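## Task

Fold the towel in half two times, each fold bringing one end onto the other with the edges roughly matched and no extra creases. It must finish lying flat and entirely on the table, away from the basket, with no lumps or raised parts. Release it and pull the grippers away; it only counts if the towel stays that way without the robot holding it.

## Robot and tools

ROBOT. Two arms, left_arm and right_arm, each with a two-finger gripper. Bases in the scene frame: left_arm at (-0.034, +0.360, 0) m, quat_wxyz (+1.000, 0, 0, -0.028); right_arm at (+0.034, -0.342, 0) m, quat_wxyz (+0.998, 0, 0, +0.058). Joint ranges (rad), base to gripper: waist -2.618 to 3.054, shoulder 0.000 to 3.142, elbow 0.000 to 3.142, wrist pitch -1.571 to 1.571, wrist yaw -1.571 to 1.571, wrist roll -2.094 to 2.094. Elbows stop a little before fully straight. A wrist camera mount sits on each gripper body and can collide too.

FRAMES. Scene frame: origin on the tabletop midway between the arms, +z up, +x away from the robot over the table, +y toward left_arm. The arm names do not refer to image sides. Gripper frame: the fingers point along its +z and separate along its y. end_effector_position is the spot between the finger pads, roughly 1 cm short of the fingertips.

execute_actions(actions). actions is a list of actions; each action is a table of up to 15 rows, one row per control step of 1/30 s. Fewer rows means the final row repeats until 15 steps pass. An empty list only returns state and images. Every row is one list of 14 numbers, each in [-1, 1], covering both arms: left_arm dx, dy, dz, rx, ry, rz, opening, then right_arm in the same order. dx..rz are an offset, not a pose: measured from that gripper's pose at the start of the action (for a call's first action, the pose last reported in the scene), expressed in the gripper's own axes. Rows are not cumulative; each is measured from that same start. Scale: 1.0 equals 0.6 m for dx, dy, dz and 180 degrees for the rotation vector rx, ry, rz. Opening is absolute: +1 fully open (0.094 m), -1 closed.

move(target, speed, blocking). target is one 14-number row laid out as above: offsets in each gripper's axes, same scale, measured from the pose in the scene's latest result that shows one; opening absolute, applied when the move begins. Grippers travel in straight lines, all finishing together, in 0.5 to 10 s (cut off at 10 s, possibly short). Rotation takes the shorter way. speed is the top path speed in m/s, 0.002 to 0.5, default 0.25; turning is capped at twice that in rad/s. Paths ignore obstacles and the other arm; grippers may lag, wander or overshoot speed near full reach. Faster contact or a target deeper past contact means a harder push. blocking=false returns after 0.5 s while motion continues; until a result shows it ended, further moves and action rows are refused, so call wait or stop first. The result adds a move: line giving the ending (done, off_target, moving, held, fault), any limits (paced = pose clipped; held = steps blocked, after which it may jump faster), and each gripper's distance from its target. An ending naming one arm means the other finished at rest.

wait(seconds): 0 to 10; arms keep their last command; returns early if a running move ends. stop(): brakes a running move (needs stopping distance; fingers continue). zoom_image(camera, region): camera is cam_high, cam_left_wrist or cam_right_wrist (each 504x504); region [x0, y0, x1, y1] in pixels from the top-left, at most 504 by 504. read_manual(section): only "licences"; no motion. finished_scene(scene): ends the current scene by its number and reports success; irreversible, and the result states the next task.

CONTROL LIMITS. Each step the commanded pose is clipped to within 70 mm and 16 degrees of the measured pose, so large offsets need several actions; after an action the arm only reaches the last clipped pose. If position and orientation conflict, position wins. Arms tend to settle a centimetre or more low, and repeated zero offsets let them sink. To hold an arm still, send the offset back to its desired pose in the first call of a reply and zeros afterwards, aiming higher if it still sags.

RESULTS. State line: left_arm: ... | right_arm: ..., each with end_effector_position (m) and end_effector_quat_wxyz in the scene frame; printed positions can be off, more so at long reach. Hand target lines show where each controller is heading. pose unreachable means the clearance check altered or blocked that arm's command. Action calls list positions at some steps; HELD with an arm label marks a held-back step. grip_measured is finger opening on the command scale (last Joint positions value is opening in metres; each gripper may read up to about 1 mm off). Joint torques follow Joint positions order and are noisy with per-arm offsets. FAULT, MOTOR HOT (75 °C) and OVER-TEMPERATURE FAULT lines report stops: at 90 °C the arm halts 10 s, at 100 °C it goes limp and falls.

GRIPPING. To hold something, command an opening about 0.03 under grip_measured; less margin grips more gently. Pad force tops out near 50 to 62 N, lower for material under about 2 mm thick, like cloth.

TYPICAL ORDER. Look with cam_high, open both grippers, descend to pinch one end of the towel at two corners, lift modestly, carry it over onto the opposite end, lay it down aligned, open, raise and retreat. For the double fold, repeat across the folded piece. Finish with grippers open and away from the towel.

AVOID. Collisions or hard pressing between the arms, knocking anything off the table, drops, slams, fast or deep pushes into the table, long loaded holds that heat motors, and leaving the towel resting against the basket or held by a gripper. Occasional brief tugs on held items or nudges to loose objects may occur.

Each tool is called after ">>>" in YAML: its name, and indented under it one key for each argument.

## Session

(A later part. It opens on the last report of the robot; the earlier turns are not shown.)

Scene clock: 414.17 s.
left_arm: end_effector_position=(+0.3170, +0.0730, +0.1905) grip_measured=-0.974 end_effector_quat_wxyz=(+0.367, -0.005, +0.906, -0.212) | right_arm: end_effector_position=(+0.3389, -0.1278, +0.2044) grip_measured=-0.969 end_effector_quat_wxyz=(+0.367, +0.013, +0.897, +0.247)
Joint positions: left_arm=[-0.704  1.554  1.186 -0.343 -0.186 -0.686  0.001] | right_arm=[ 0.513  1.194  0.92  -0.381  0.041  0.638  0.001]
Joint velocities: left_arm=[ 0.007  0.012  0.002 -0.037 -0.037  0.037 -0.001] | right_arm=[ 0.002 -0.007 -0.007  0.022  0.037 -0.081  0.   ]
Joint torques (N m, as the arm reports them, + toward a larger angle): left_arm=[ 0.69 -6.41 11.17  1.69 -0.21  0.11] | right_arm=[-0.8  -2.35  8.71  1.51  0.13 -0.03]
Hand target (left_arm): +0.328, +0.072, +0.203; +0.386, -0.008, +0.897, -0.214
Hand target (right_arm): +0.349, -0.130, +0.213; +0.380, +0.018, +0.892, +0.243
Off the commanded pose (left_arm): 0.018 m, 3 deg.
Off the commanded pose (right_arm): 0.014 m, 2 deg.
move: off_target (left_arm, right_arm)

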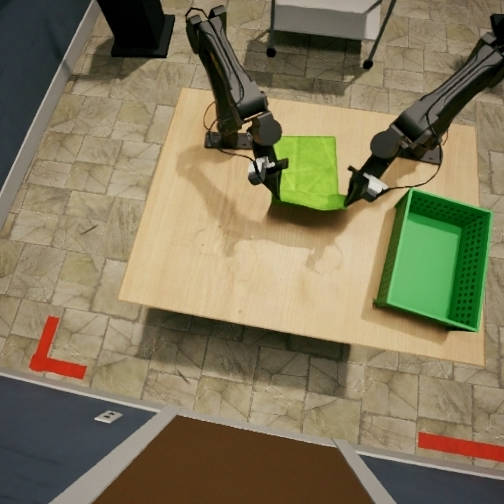

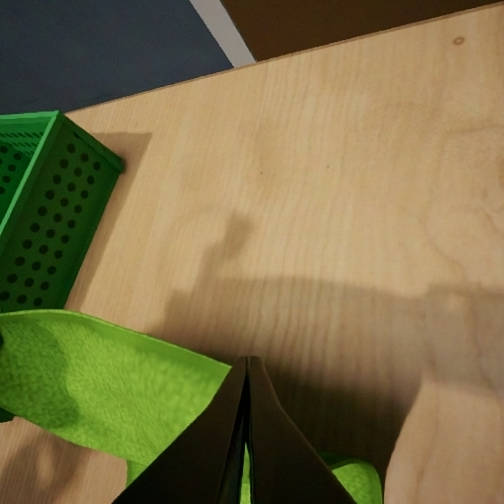

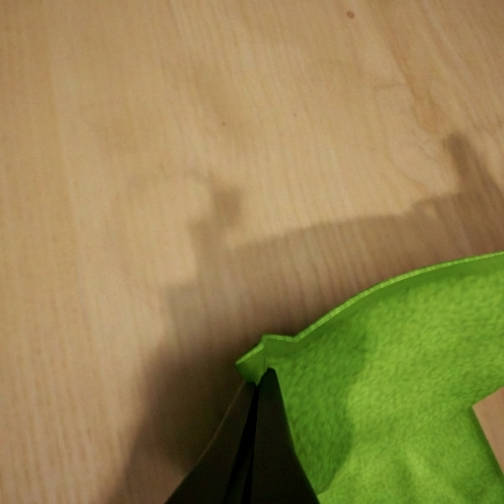

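>>> move:
  target: [0.418,-0.037,-0.123,0,0,0,-1, 0.407,-0.085,-0.16,0,0,0,-1]
  speed: 0.1

>>> zoom_image:
  camera: "cam_high"
  region: [200, 80, 420, 260]

Scene clock: 427.43 s.
left_arm: end_effector_position=(+0.0821, +0.0348, +0.0882) grip_measured=-0.974 end_effector_quat_wxyz=(+0.360, -0.008, +0.903, -0.235) | right_arm: end_effector_position=(+0.1006, -0.1627, +0.0787) grip_measured=-0.969 end_effector_quat_wxyz=(+0.341, +0.027, +0.903, +0.259)
Joint positions: left_arm=[-1.522  1.461  0.717 -0.245 -0.716 -1.372  0.001] | right_arm=[ 1.882  0.859  0.384 -0.866  0.863  1.95   0.001]
Joint velocities: left_arm=[ 0.012  0.007  0.017 -0.154 -0.007 -0.007 -0.001] | right_arm=[ 0.012 -0.012 -0.017 -0.007  0.007 -0.007  0.   ]
Joint torques (N m, as the arm reports them, + toward a larger angle): left_arm=[-0.72 -4.11  6.74  0.88 -0.55 -0.05] | right_arm=[0.75 1.15 5.88 0.34 0.62 0.04]
Hand target (left_arm): +0.083, +0.042, +0.083; +0.371, -0.003, +0.903, -0.216
Hand target (right_arm): +0.103, -0.165, +0.080; +0.357, +0.016, +0.900, +0.250
Off the commanded pose (left_arm): 0.010 m, 3 deg.
Off the commanded pose (right_arm): 0.005 m, 4 deg.
move: off_target (left_arm, right_arm)

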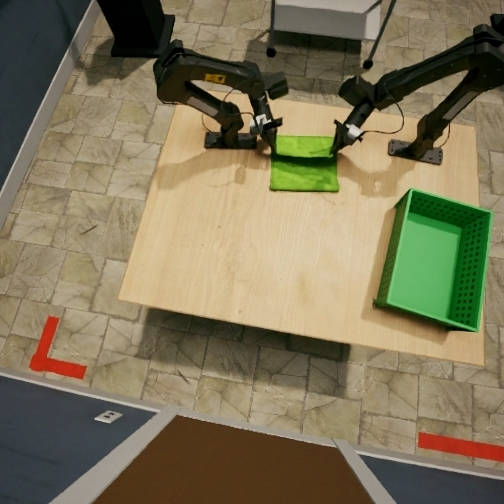

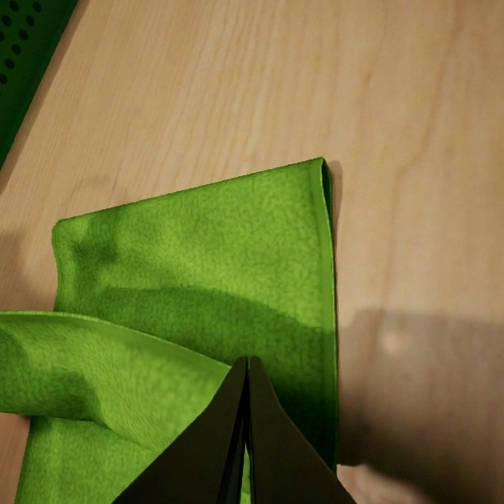

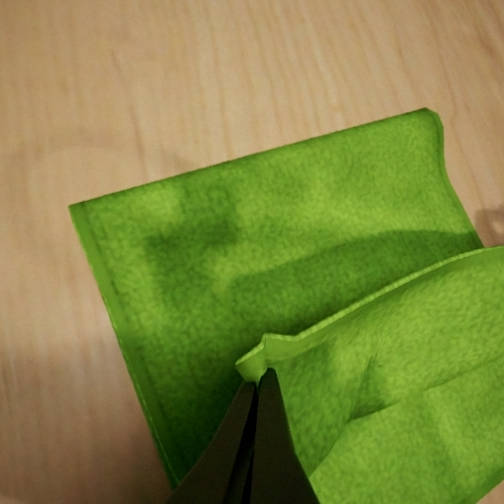

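Region (200, 80, 420, 260) of cam_high's 504x504 image, scaled by 2.291, with more detail than that image has; it fills the top 412 rows of this view, and the rest is white.

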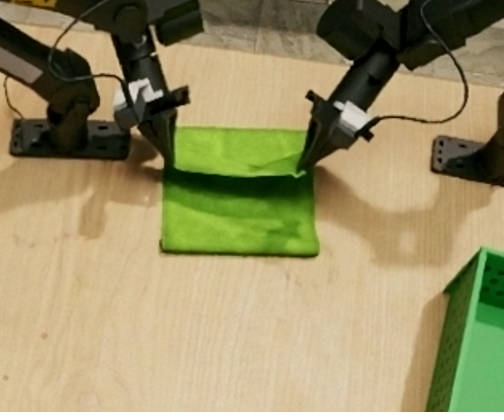

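>>> move:
  target: [0,0,0,0,0,0,0.3, 0,0,0,0,0,0,0.3]

>>> move:
  target: [-0.1,0.08,-0.1,0,0,0,0.3, -0.1,-0.08,-0.1,0,0,0,0.3]

>>> zoom_image:
  camera: "cam_high"
  region: [200, 80, 420, 260]

Scene clock: 433.57 s.
left_arm: end_effector_position=(+0.0806, +0.0341, +0.0871) grip_measured=+0.297 end_effector_quat_wxyz=(+0.355, -0.006, +0.904, -0.236) | right_arm: end_effector_position=(+0.1001, -0.1627, +0.0784) grip_measured=+0.297 end_effector_quat_wxyz=(+0.339, +0.028, +0.904, +0.260)
Joint positions: left_arm=[-1.522  1.461  0.717 -0.245 -0.706 -1.373  0.061] | right_arm=[ 1.882  0.859  0.384 -0.865  0.86   1.955  0.061]
Joint velocities: left_arm=[-0.022 -0.007 -0.012 -0.022  0.037 -0.007 -0.001] | right_arm=[-0.002 -0.012  0.007 -0.007 -0.022 -0.022 -0.   ]
Joint torques (N m, as the arm reports them, + toward a larger angle): left_arm=[-0.08 -5.04  7.41  1.11 -0.42  0.02] | right_arm=[ 0.1  -0.14  5.55  0.54  0.43 -0.01]
Hand target (left_arm): +0.082, +0.035, +0.088; +0.360, -0.008, +0.903, -0.235
Hand target (right_arm): +0.100, -0.163, +0.079; +0.341, +0.026, +0.903, +0.259
Off the commanded pose (left_arm): 0.002 m, 1 deg.
Off the commanded pose (right_arm): 0.001 m, 0 deg.
move: done

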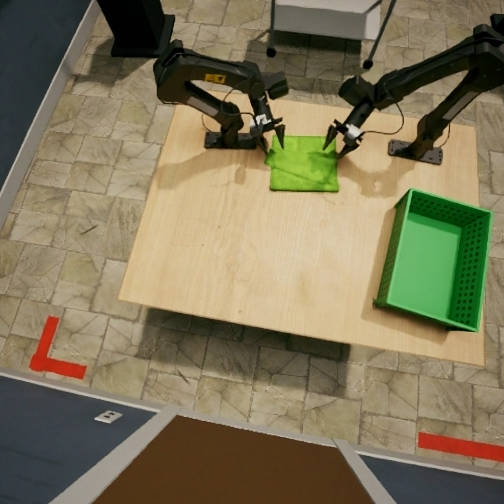

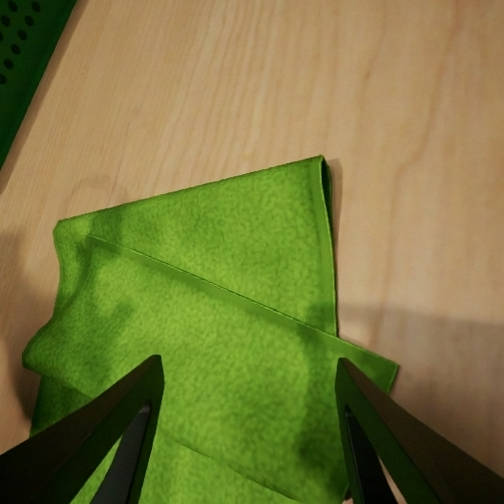

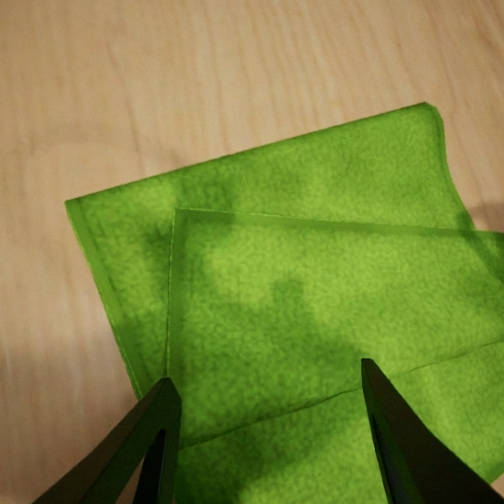

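Scene clock: 434.70 s.
left_arm: end_effector_position=(+0.0936, +0.1051, +0.1420) grip_measured=+0.297 end_effector_quat_wxyz=(+0.349, -0.010, +0.904, -0.246) | right_arm: end_effector_position=(+0.1069, -0.1788, +0.0915) grip_measured=+0.297 end_effector_quat_wxyz=(+0.325, +0.043, +0.902, +0.283)
Joint positions: left_arm=[-1.443  1.035  0.659 -0.546 -0.648 -1.297  0.061] | right_arm=[ 1.882  0.671  0.384 -0.998  0.855  1.962  0.061]
Joint velocities: left_arm=[-0.012 -0.007 -0.007 -0.022 -0.007 -0.022 -0.   ] | right_arm=[-0.002 -0.007 -0.012 -0.066  0.022  0.081 -0.   ]
Joint torques (N m, as the arm reports them, + toward a larger angle): left_arm=[ 0.48 -3.26  7.36  1.03 -0.35  0.12] | right_arm=[0.02 1.96 5.73 0.62 0.4  0.01]
Hand target (left_arm): +0.096, +0.112, +0.141; +0.355, -0.006, +0.905, -0.235
Hand target (right_arm): +0.107, -0.179, +0.090; +0.330, +0.039, +0.902, +0.276
Off the commanded pose (left_arm): 0.008 m, 1 deg.
Off the commanded pose (right_arm): 0.076 m, 4 deg; position clipped at the last step of the last action.
move: held (right_arm); limits=paced,held; held on 25 of 34 steps (right_arm), including the last (right_arm)
pose unreachable (right arm): on one or more control steps of this call, first in action 0 (counted from 0), this arm could not follow its commanded pose, so it was not sent that pose on those steps. On the call's last step it was still not sent that pose. It may still have moved: this result reports where it is.
cause: the commanded pose would bring two parts of the arm too close to each other (its upper arm (the part past joint 2) and its gripper housing, with joints 3 (elbow) to 6 (wrist roll) between them).

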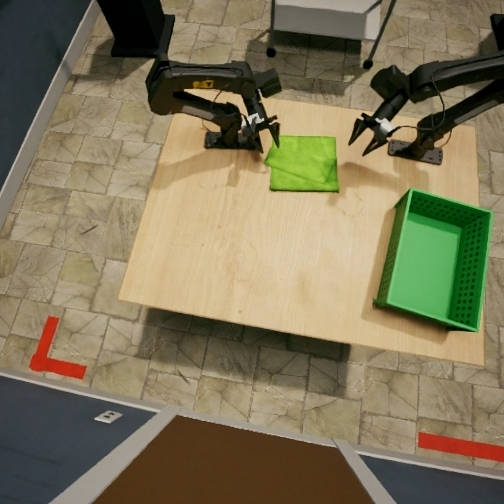

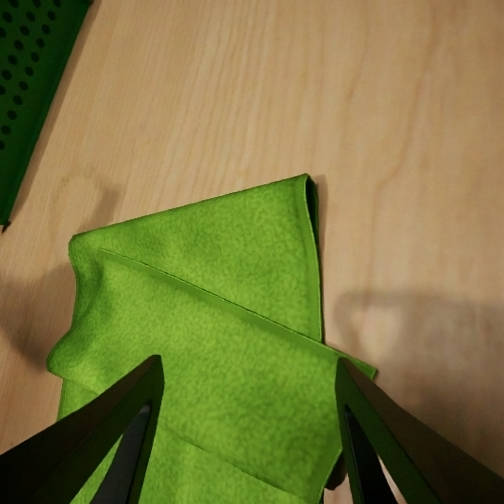

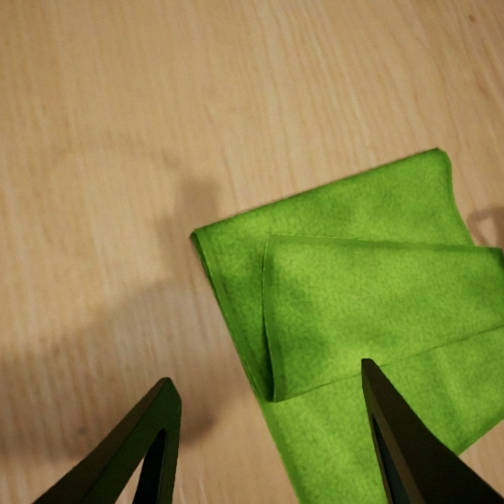

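Region (200, 80, 420, 260) of cam_high's 504x504 image, scaled by 2.291, with more detail than that image has; it fills the top 412 rows of this view, and the rest is white.

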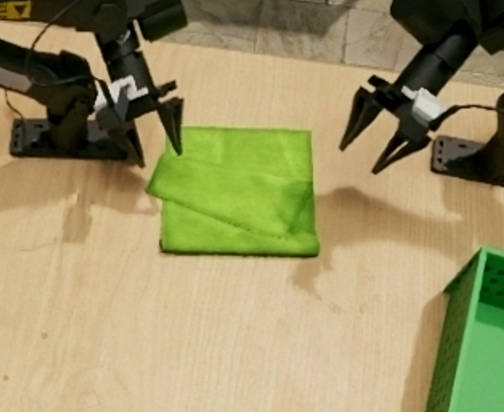

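>>> move:
  target: [0,0.05,-0.05,0,0,0,0.3, 0.003,-0.058,0.0,-0.022,0.316,-0.491,0.0]

Scene clock: 458.00 s.
left_arm: end_effector_position=(+0.0790, +0.1366, +0.1477) grip_measured=+0.297 end_effector_quat_wxyz=(+0.340, -0.011, +0.906, -0.252) | right_arm: end_effector_position=(+0.1090, -0.2117, +0.0670) grip_measured=+0.003 end_effector_quat_wxyz=(+0.004, -0.699, +0.715, -0.004)
Joint positions: left_arm=[-1.509  0.875  0.629 -0.711 -0.667 -1.371  0.061] | right_arm=[ 0.937  1.096  0.705 -1.174  0.01  -0.494  0.047]
Joint velocities: left_arm=[-0.002  0.002 -0.002 -0.037 -0.007  0.081 -0.   ] | right_arm=[ 0.022 -0.002 -0.002  0.051 -0.022 -0.022  0.   ]
Joint torques (N m, as the arm reports them, + toward a larger angle): left_arm=[-0.95 -2.51  6.92  0.96 -0.5  -0.08] | right_arm=[ 0.84 -0.45  7.59  0.07  0.07 -0.03]
Hand target (left_arm): +0.080, +0.144, +0.147; +0.349, -0.010, +0.904, -0.246
Hand target (right_arm): +0.111, -0.207, +0.072; -0.005, +0.706, -0.708, +0.008
Off the commanded pose (left_arm): 0.008 m, 1 deg.
Off the commanded pose (right_arm): 0.006 m, 1 deg.
move: done

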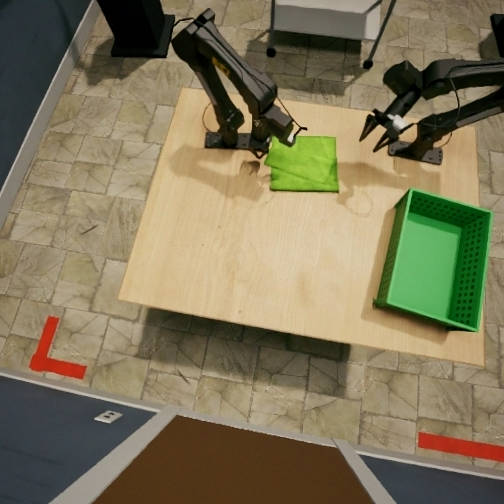

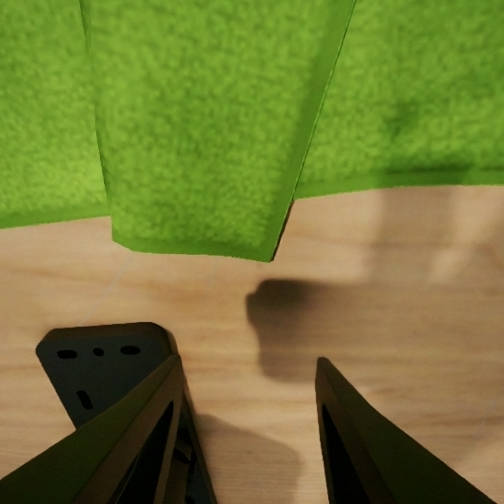

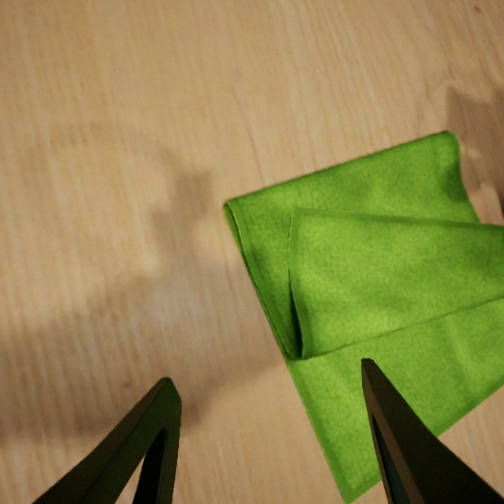

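>>> move:
  target: [0,0,0,0,0,0,0.3, -0.035,0,0.06,0,0,0,0.0]
  speed: 0.08

>>> move:
  target: [0,0,0,0,0,0,0.3, 0,0,0.05,0,0,0,0.0]
  speed: 0.05

Scene clock: 464.03 s.
left_arm: end_effector_position=(+0.0774, +0.1360, +0.1468) grip_measured=+0.297 end_effector_quat_wxyz=(+0.335, -0.010, +0.908, -0.253) | right_arm: end_effector_position=(+0.1138, -0.1877, +0.0390) grip_measured=+0.003 end_effector_quat_wxyz=(+0.016, -0.696, +0.718, +0.000)
Joint positions: left_arm=[-1.509  0.875  0.629 -0.712 -0.657 -1.372  0.061] | right_arm=[ 0.982  1.206  0.651 -0.986  0.01  -0.442  0.047]
Joint velocities: left_arm=[ 0.007 -0.017 -0.002 -0.051 -0.037  0.007  0.001] | right_arm=[ 0.002  0.012  0.022 -0.037  0.022  0.007 -0.002]
Joint torques (N m, as the arm reports them, + toward a larger angle): left_arm=[-0.05 -0.6   8.35  1.13 -0.36 -0.01] | right_arm=[ 0.94 -1.02  3.71  0.34  0.01  0.08]
Hand target (left_arm): +0.079, +0.137, +0.148; +0.339, -0.011, +0.906, -0.252
Hand target (right_arm): +0.109, -0.191, +0.031; -0.004, +0.699, -0.715, +0.003
Off the commanded pose (left_arm): 0.002 m, 1 deg.
Off the commanded pose (right_arm): 0.009 m, 2 deg.
move: done

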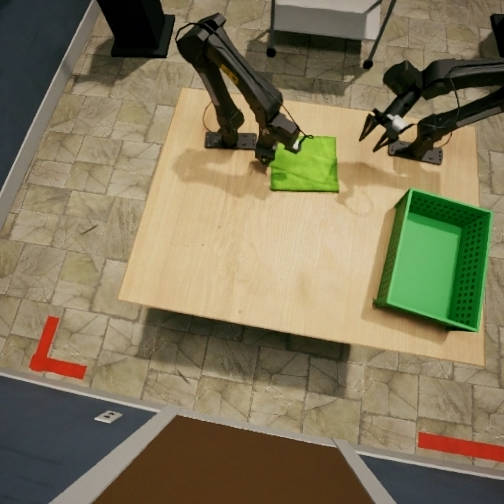

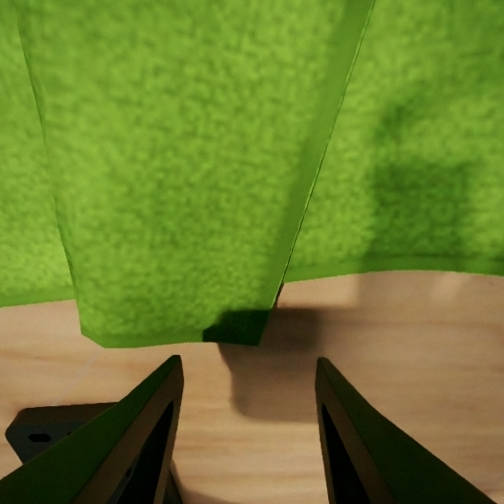

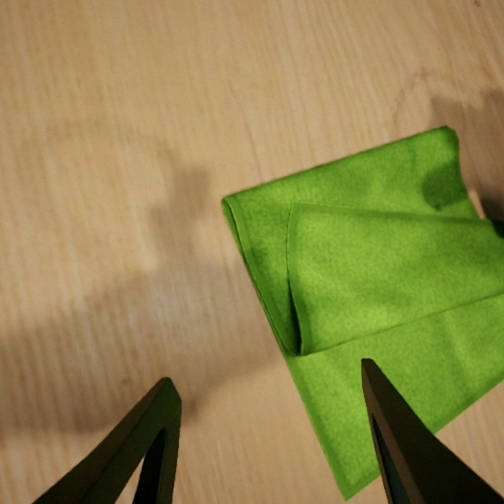

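Scene clock: 465.13 s.
left_arm: end_effector_position=(+0.0760, +0.1354, +0.1459) grip_measured=+0.297 end_effector_quat_wxyz=(+0.331, -0.008, +0.909, -0.254) | right_arm: end_effector_position=(+0.1168, -0.1819, +0.0171) grip_measured=+0.003 end_effector_quat_wxyz=(+0.029, -0.696, +0.717, +0.004)
Joint positions: left_arm=[-1.509  0.875  0.629 -0.712 -0.647 -1.372  0.061] | right_arm=[ 0.982  1.245  0.582 -0.85   0.01  -0.442  0.047]
Joint velocities: left_arm=[-0.002  0.007 -0.007 -0.007 -0.022  0.007 -0.   ] | right_arm=[-0.022 -0.007 -0.012 -0.007  0.037  0.066  0.   ]
Joint torques (N m, as the arm reports them, + toward a larger angle): left_arm=[-0.12 -0.49  8.28  1.15 -0.37 -0.02] | right_arm=[-0.1  -1.28  3.54  0.37  0.01  0.01]
Hand target (left_arm): +0.077, +0.136, +0.147; +0.335, -0.010, +0.908, -0.253
Hand target (right_arm): +0.114, -0.188, +0.009; -0.016, +0.696, -0.718, -0.000
Off the commanded pose (left_arm): 0.002 m, 1 deg.
Off the commanded pose (right_arm): 0.010 m, 2 deg.
move: done

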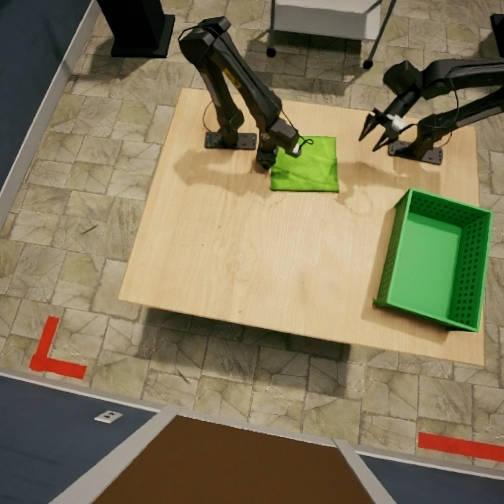

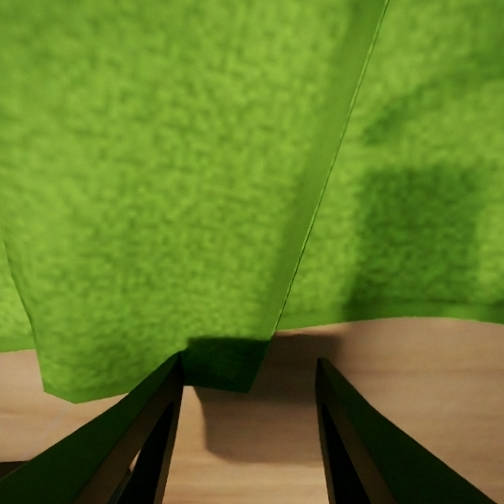

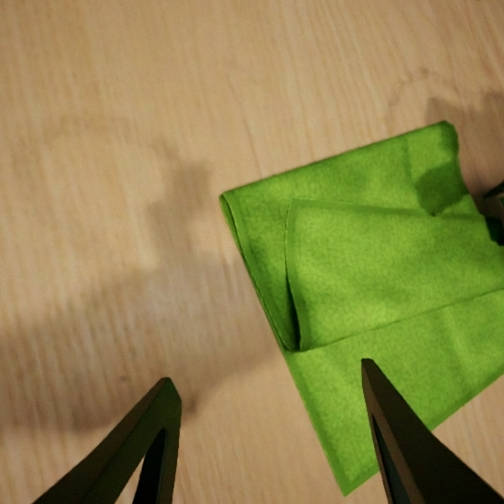

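Shift +y_g 1.5 cm (lifting slightly), press, close.

>>> move:
  target: [0,0,0,0,0,0,0.3, 0,0.035,-0.02,0,0,0,0.0]
  speed: 0.05

>>> move:
  target: [0,0,0,0,0,0,0.3, 0.005,0,0.05,0,0,0,0.0]
  speed: 0.05

>>> move:
  target: [0,0,0,0,0,0,0.3, 0,0,0.025,0,0,0,-1]

Scene clock: 472.03 s.
left_arm: end_effector_position=(+0.0746, +0.1347, +0.1450) grip_measured=+0.297 end_effector_quat_wxyz=(+0.326, -0.006, +0.910, -0.255) | right_arm: end_effector_position=(+0.0954, -0.1851, +0.0216) grip_measured=+0.003 end_effector_quat_wxyz=(+0.016, -0.695, +0.719, +0.002)
Joint positions: left_arm=[-1.509  0.875  0.629 -0.712 -0.637 -1.372  0.061] | right_arm=[ 1.087  1.211  0.582 -0.91   0.01  -0.333  0.047]
Joint velocities: left_arm=[-0.002  0.007 -0.022 -0.037  0.051 -0.051  0.   ] | right_arm=[-0.022 -0.012  0.007 -0.022  0.037 -0.022 -0.001]
Joint torques (N m, as the arm reports them, + toward a larger angle): left_arm=[-0.08 -0.55  8.31  1.15 -0.34 -0.02] | right_arm=[ 0.96 -4.06  5.77  0.15  0.06  0.05]
Hand target (left_arm): +0.076, +0.135, +0.146; +0.331, -0.008, +0.909, -0.254
Hand target (right_arm): +0.095, -0.182, +0.028; -0.028, +0.696, -0.717, -0.006
Off the commanded pose (left_arm): 0.002 m, 1 deg.
Off the commanded pose (right_arm): 0.008 m, 2 deg.
move: done

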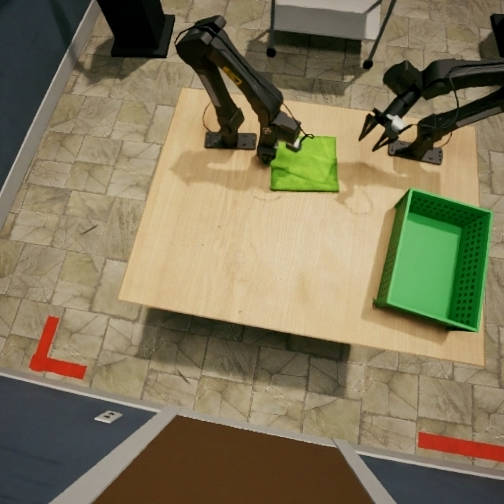

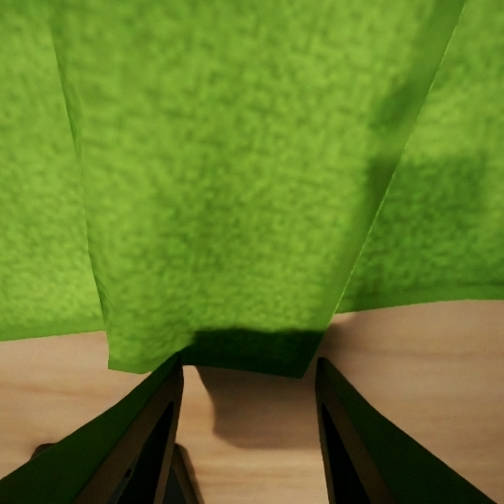

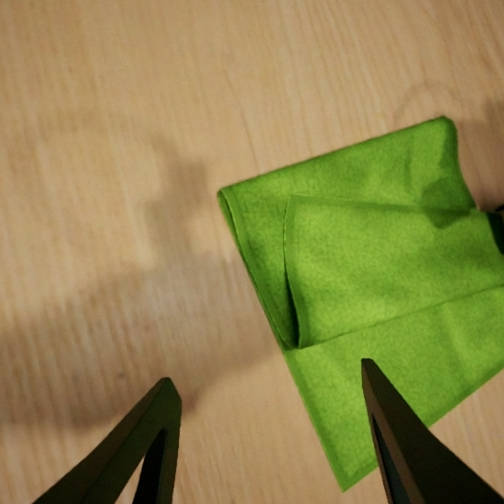

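Scene clock: 472.87 s.
left_arm: end_effector_position=(+0.0732, +0.1341, +0.1442) grip_measured=+0.297 end_effector_quat_wxyz=(+0.322, -0.005, +0.912, -0.256) | right_arm: end_effector_position=(+0.0960, -0.1829, +0.0112) grip_measured=+0.003 end_effector_quat_wxyz=(+0.026, -0.697, +0.717, +0.007)
Joint positions: left_arm=[-1.509  0.875  0.629 -0.712 -0.627 -1.372  0.061] | right_arm=[ 1.087  1.219  0.54  -0.839  0.009 -0.339  0.047]
Joint velocities: left_arm=[-0.012  0.007 -0.007 -0.037 -0.022 -0.022 -0.001] | right_arm=[ 0.022 -0.007 -0.007 -0.022 -0.051  0.051 -0.002]
Joint torques (N m, as the arm reports them, + toward a larger angle): left_arm=[ 0.03 -0.51  8.3   1.18 -0.34 -0.02] | right_arm=[-0.48  0.38  1.33  0.92  0.05 -0.01]
Hand target (left_arm): +0.075, +0.135, +0.145; +0.326, -0.006, +0.910, -0.255
Hand target (right_arm): +0.095, -0.189, -0.006; -0.016, +0.695, -0.719, -0.002
Off the commanded pose (left_arm): 0.002 m, 1 deg.
Off the commanded pose (right_arm): 0.020 m, 1 deg.
move: off_target (right_arm)

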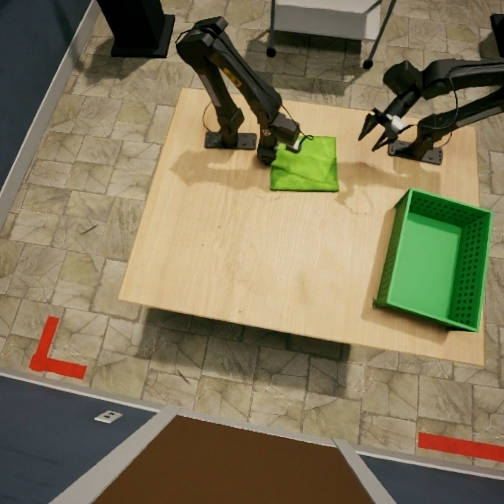

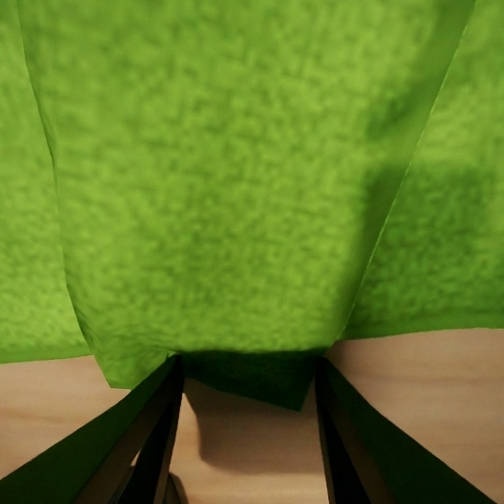

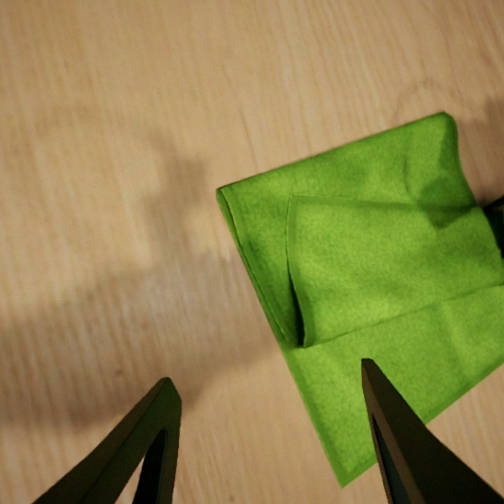

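Scene clock: 473.57 s.
left_arm: end_effector_position=(+0.0718, +0.1335, +0.1433) grip_measured=+0.297 end_effector_quat_wxyz=(+0.317, -0.003, +0.913, -0.256) | right_arm: end_effector_position=(+0.0929, -0.1825, +0.0111) grip_measured=-0.958 end_effector_quat_wxyz=(+0.021, -0.697, +0.717, +0.014)
Joint positions: left_arm=[-1.509  0.875  0.629 -0.712 -0.617 -1.372  0.061] | right_arm=[ 1.087  1.219  0.54  -0.842 -0.009 -0.339  0.002]
Joint velocities: left_arm=[ 0.002 -0.002 -0.002 -0.037  0.022  0.051 -0.   ] | right_arm=[-0.012  0.007  0.012  0.037 -0.066 -0.007  0.   ]
Joint torques (N m, as the arm reports them, + toward a larger angle): left_arm=[ 0.07 -0.57  8.28  1.15 -0.36 -0.01] | right_arm=[ 0.05 -0.23  2.12  0.94  0.14  0.04]
Hand target (left_arm): +0.073, +0.134, +0.144; +0.322, -0.005, +0.912, -0.256
Hand target (right_arm): +0.096, -0.184, -0.002; -0.025, +0.697, -0.717, -0.007
Off the commanded pose (left_arm): 0.002 m, 1 deg.
Off the commanded pose (right_arm): 0.015 m, 1 deg.
move: off_target (right_arm)

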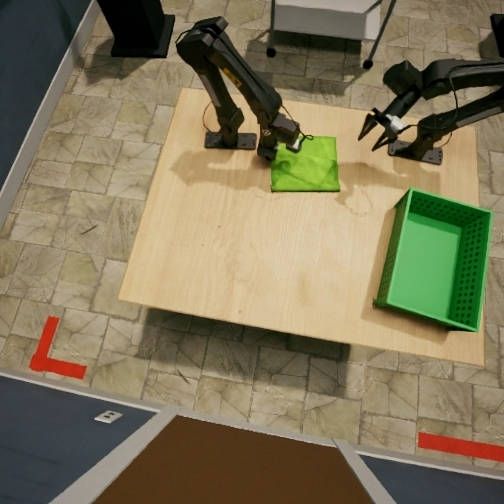

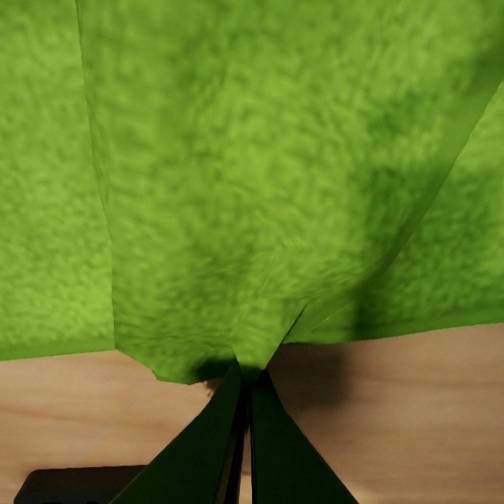

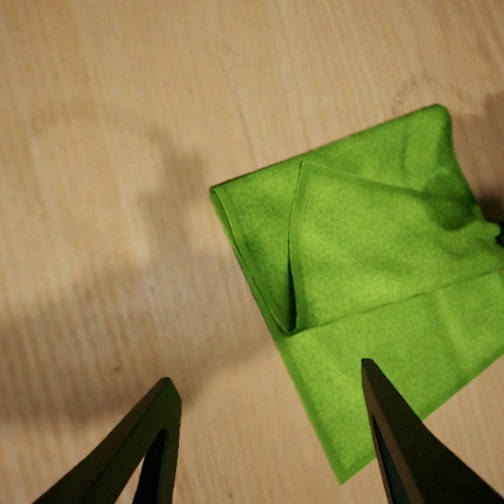

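>>> move:
  target: [0,0,0,0,0,0,0.3, -0.02,0.07,-0.07,0,0,0,-1]
  speed: 0.08

>>> move:
  target: [0,0,0,0,0,0,0.3, 0,0.08,0.04,0,-0.12,0,-1]
  speed: 0.08

>>> zoom_image:
  camera: "cam_high"
  region: [200, 80, 420, 260]

Scene clock: 481.10 s.
left_arm: end_effector_position=(+0.0704, +0.1330, +0.1425) grip_measured=+0.297 end_effector_quat_wxyz=(+0.313, -0.002, +0.914, -0.257) | right_arm: end_effector_position=(+0.0518, -0.1795, +0.0416) grip_measured=-0.958 end_effector_quat_wxyz=(+0.003, -0.695, +0.719, +0.001)
Joint positions: left_arm=[-1.509  0.875  0.629 -0.712 -0.608 -1.372  0.061] | right_arm=[ 1.341  1.183  0.65  -1.031  0.001 -0.079  0.002]
Joint velocities: left_arm=[-0.022  0.007 -0.007  0.037 -0.051  0.037  0.   ] | right_arm=[-0.017 -0.002 -0.002  0.007 -0.022  0.037  0.001]
Joint torques (N m, as the arm reports them, + toward a larger angle): left_arm=[-0.03 -0.59  8.18  1.17 -0.36  0.  ] | right_arm=[ 0.75 -3.96  7.32  0.1   0.02  0.07]
Hand target (left_arm): +0.072, +0.134, +0.143; +0.317, -0.003, +0.913, -0.256
Hand target (right_arm): +0.050, -0.171, +0.053; -0.019, +0.697, -0.717, -0.016
Off the commanded pose (left_arm): 0.002 m, 1 deg.
Off the commanded pose (right_arm): 0.014 m, 3 deg.
move: off_target (right_arm)

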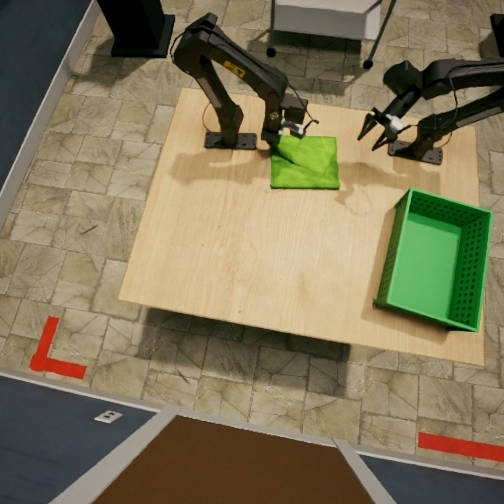

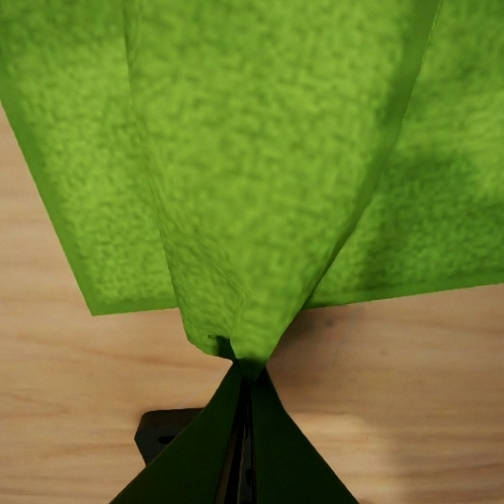

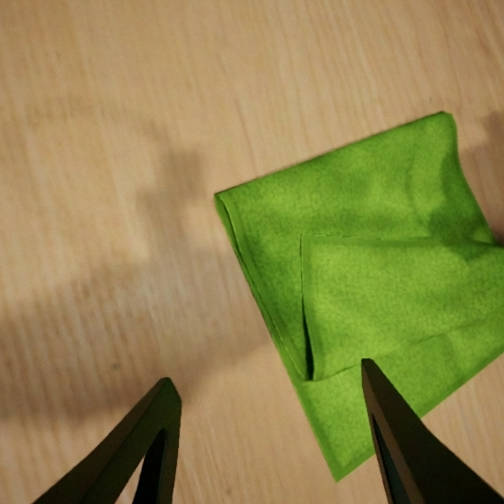

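Scene clock: 483.90 s.
left_arm: end_effector_position=(+0.0689, +0.1324, +0.1417) grip_measured=+0.297 end_effector_quat_wxyz=(+0.309, -0.000, +0.915, -0.258) | right_arm: end_effector_position=(+0.0021, -0.1775, +0.0202) grip_measured=-0.958 end_effector_quat_wxyz=(+0.124, -0.683, +0.708, +0.130)
Joint positions: left_arm=[-1.509  0.875  0.629 -0.712 -0.598 -1.372  0.061] | right_arm=[ 1.752  0.8    0.34  -0.764  0.103  0.316  0.002]
Joint velocities: left_arm=[-0.022  0.002 -0.002  0.022 -0.007 -0.022 -0.001] | right_arm=[ 0.002  0.017  0.017  0.051  0.007 -0.007 -0.   ]
Joint torques (N m, as the arm reports them, + toward a larger angle): left_arm=[-0.05 -0.54  8.18  1.19 -0.34 -0.04] | right_arm=[ 0.94 -1.92  4.27  0.87  0.19  0.05]
Hand target (left_arm): +0.070, +0.133, +0.143; +0.313, -0.002, +0.914, -0.257
Hand target (right_arm): +0.003, -0.178, +0.018; -0.133, +0.682, -0.706, -0.135
Off the commanded pose (left_arm): 0.002 m, 1 deg.
Off the commanded pose (right_arm): 0.003 m, 2 deg.
move: done

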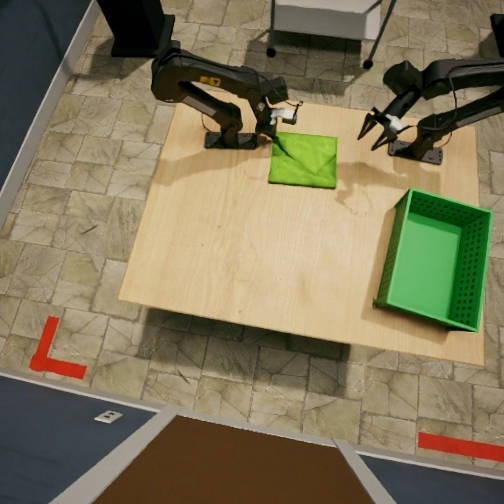

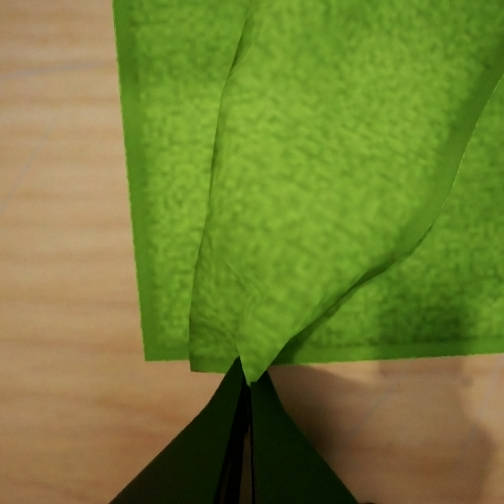

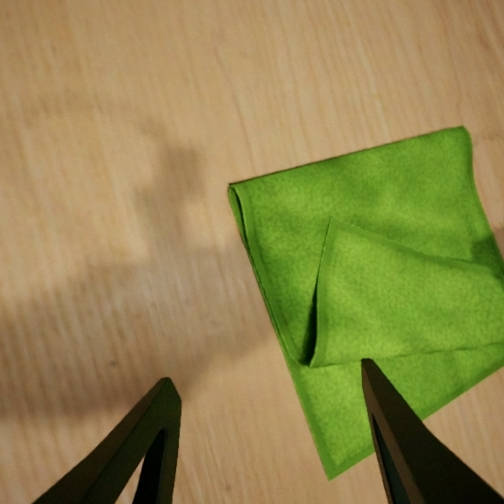

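Region (200, 80, 420, 260) of cam_high's 504x504 image, scaled by 2.291, with more detail than that image has; it fills the top 412 rows of this view, and the rest is white.

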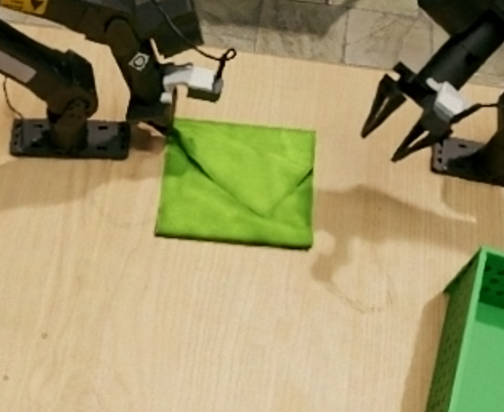

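>>> move:
  target: [0,-0.115,0.28,0.026,0.29,0.468,0.0, 0,0,0,0,0,0,-1]

Scene clock: 498.43 s.
left_arm: end_effector_position=(+0.1493, -0.0042, +0.0589) grip_measured=+0.003 end_effector_quat_wxyz=(-0.003, +0.704, +0.710, +0.003) | right_arm: end_effector_position=(+0.0022, -0.1773, +0.0203) grip_measured=-0.958 end_effector_quat_wxyz=(+0.125, -0.682, +0.709, +0.130)
Joint positions: left_arm=[-1.053  2.129  1.749 -1.199 -0.004  0.452  0.047] | right_arm=[ 1.752  0.8    0.34  -0.764  0.104  0.319  0.002]
Joint velocities: left_arm=[-0.017  0.007 -0.007 -0.037 -0.007 -0.022  0.001] | right_arm=[ 0.002  0.007  0.002  0.007  0.007  0.007 -0.001]
Joint torques (N m, as the arm reports them, + toward a larger angle): left_arm=[ -0.39 -10.35   9.57   0.11   0.02   0.08] | right_arm=[0.02 0.02 5.81 0.76 0.05 0.02]
Hand target (left_arm): +0.149, -0.007, +0.062; -0.002, +0.709, +0.705, +0.004
Hand target (right_arm): +0.002, -0.177, +0.020; -0.124, +0.683, -0.708, -0.130
Off the commanded pose (left_arm): 0.005 m, 1 deg.
Off the commanded pose (right_arm): 0.000 m, 0 deg.
move: done

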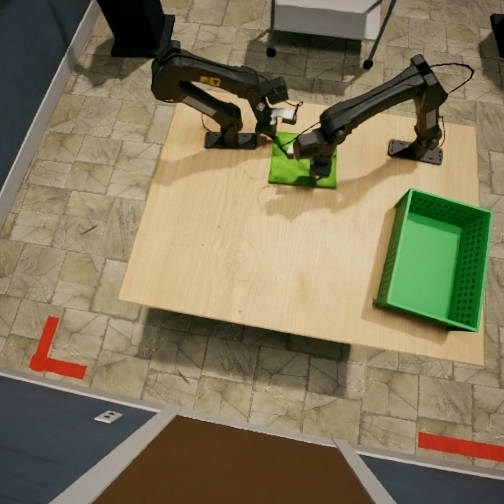

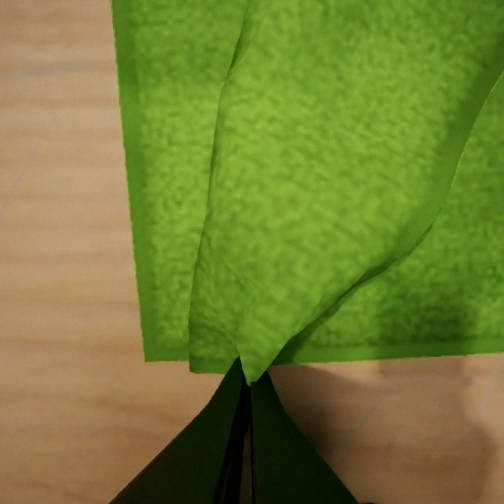

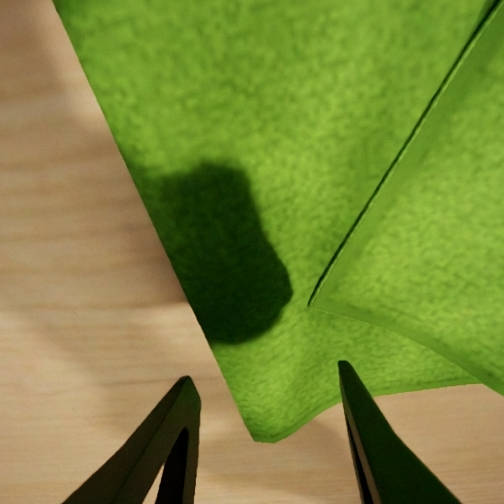

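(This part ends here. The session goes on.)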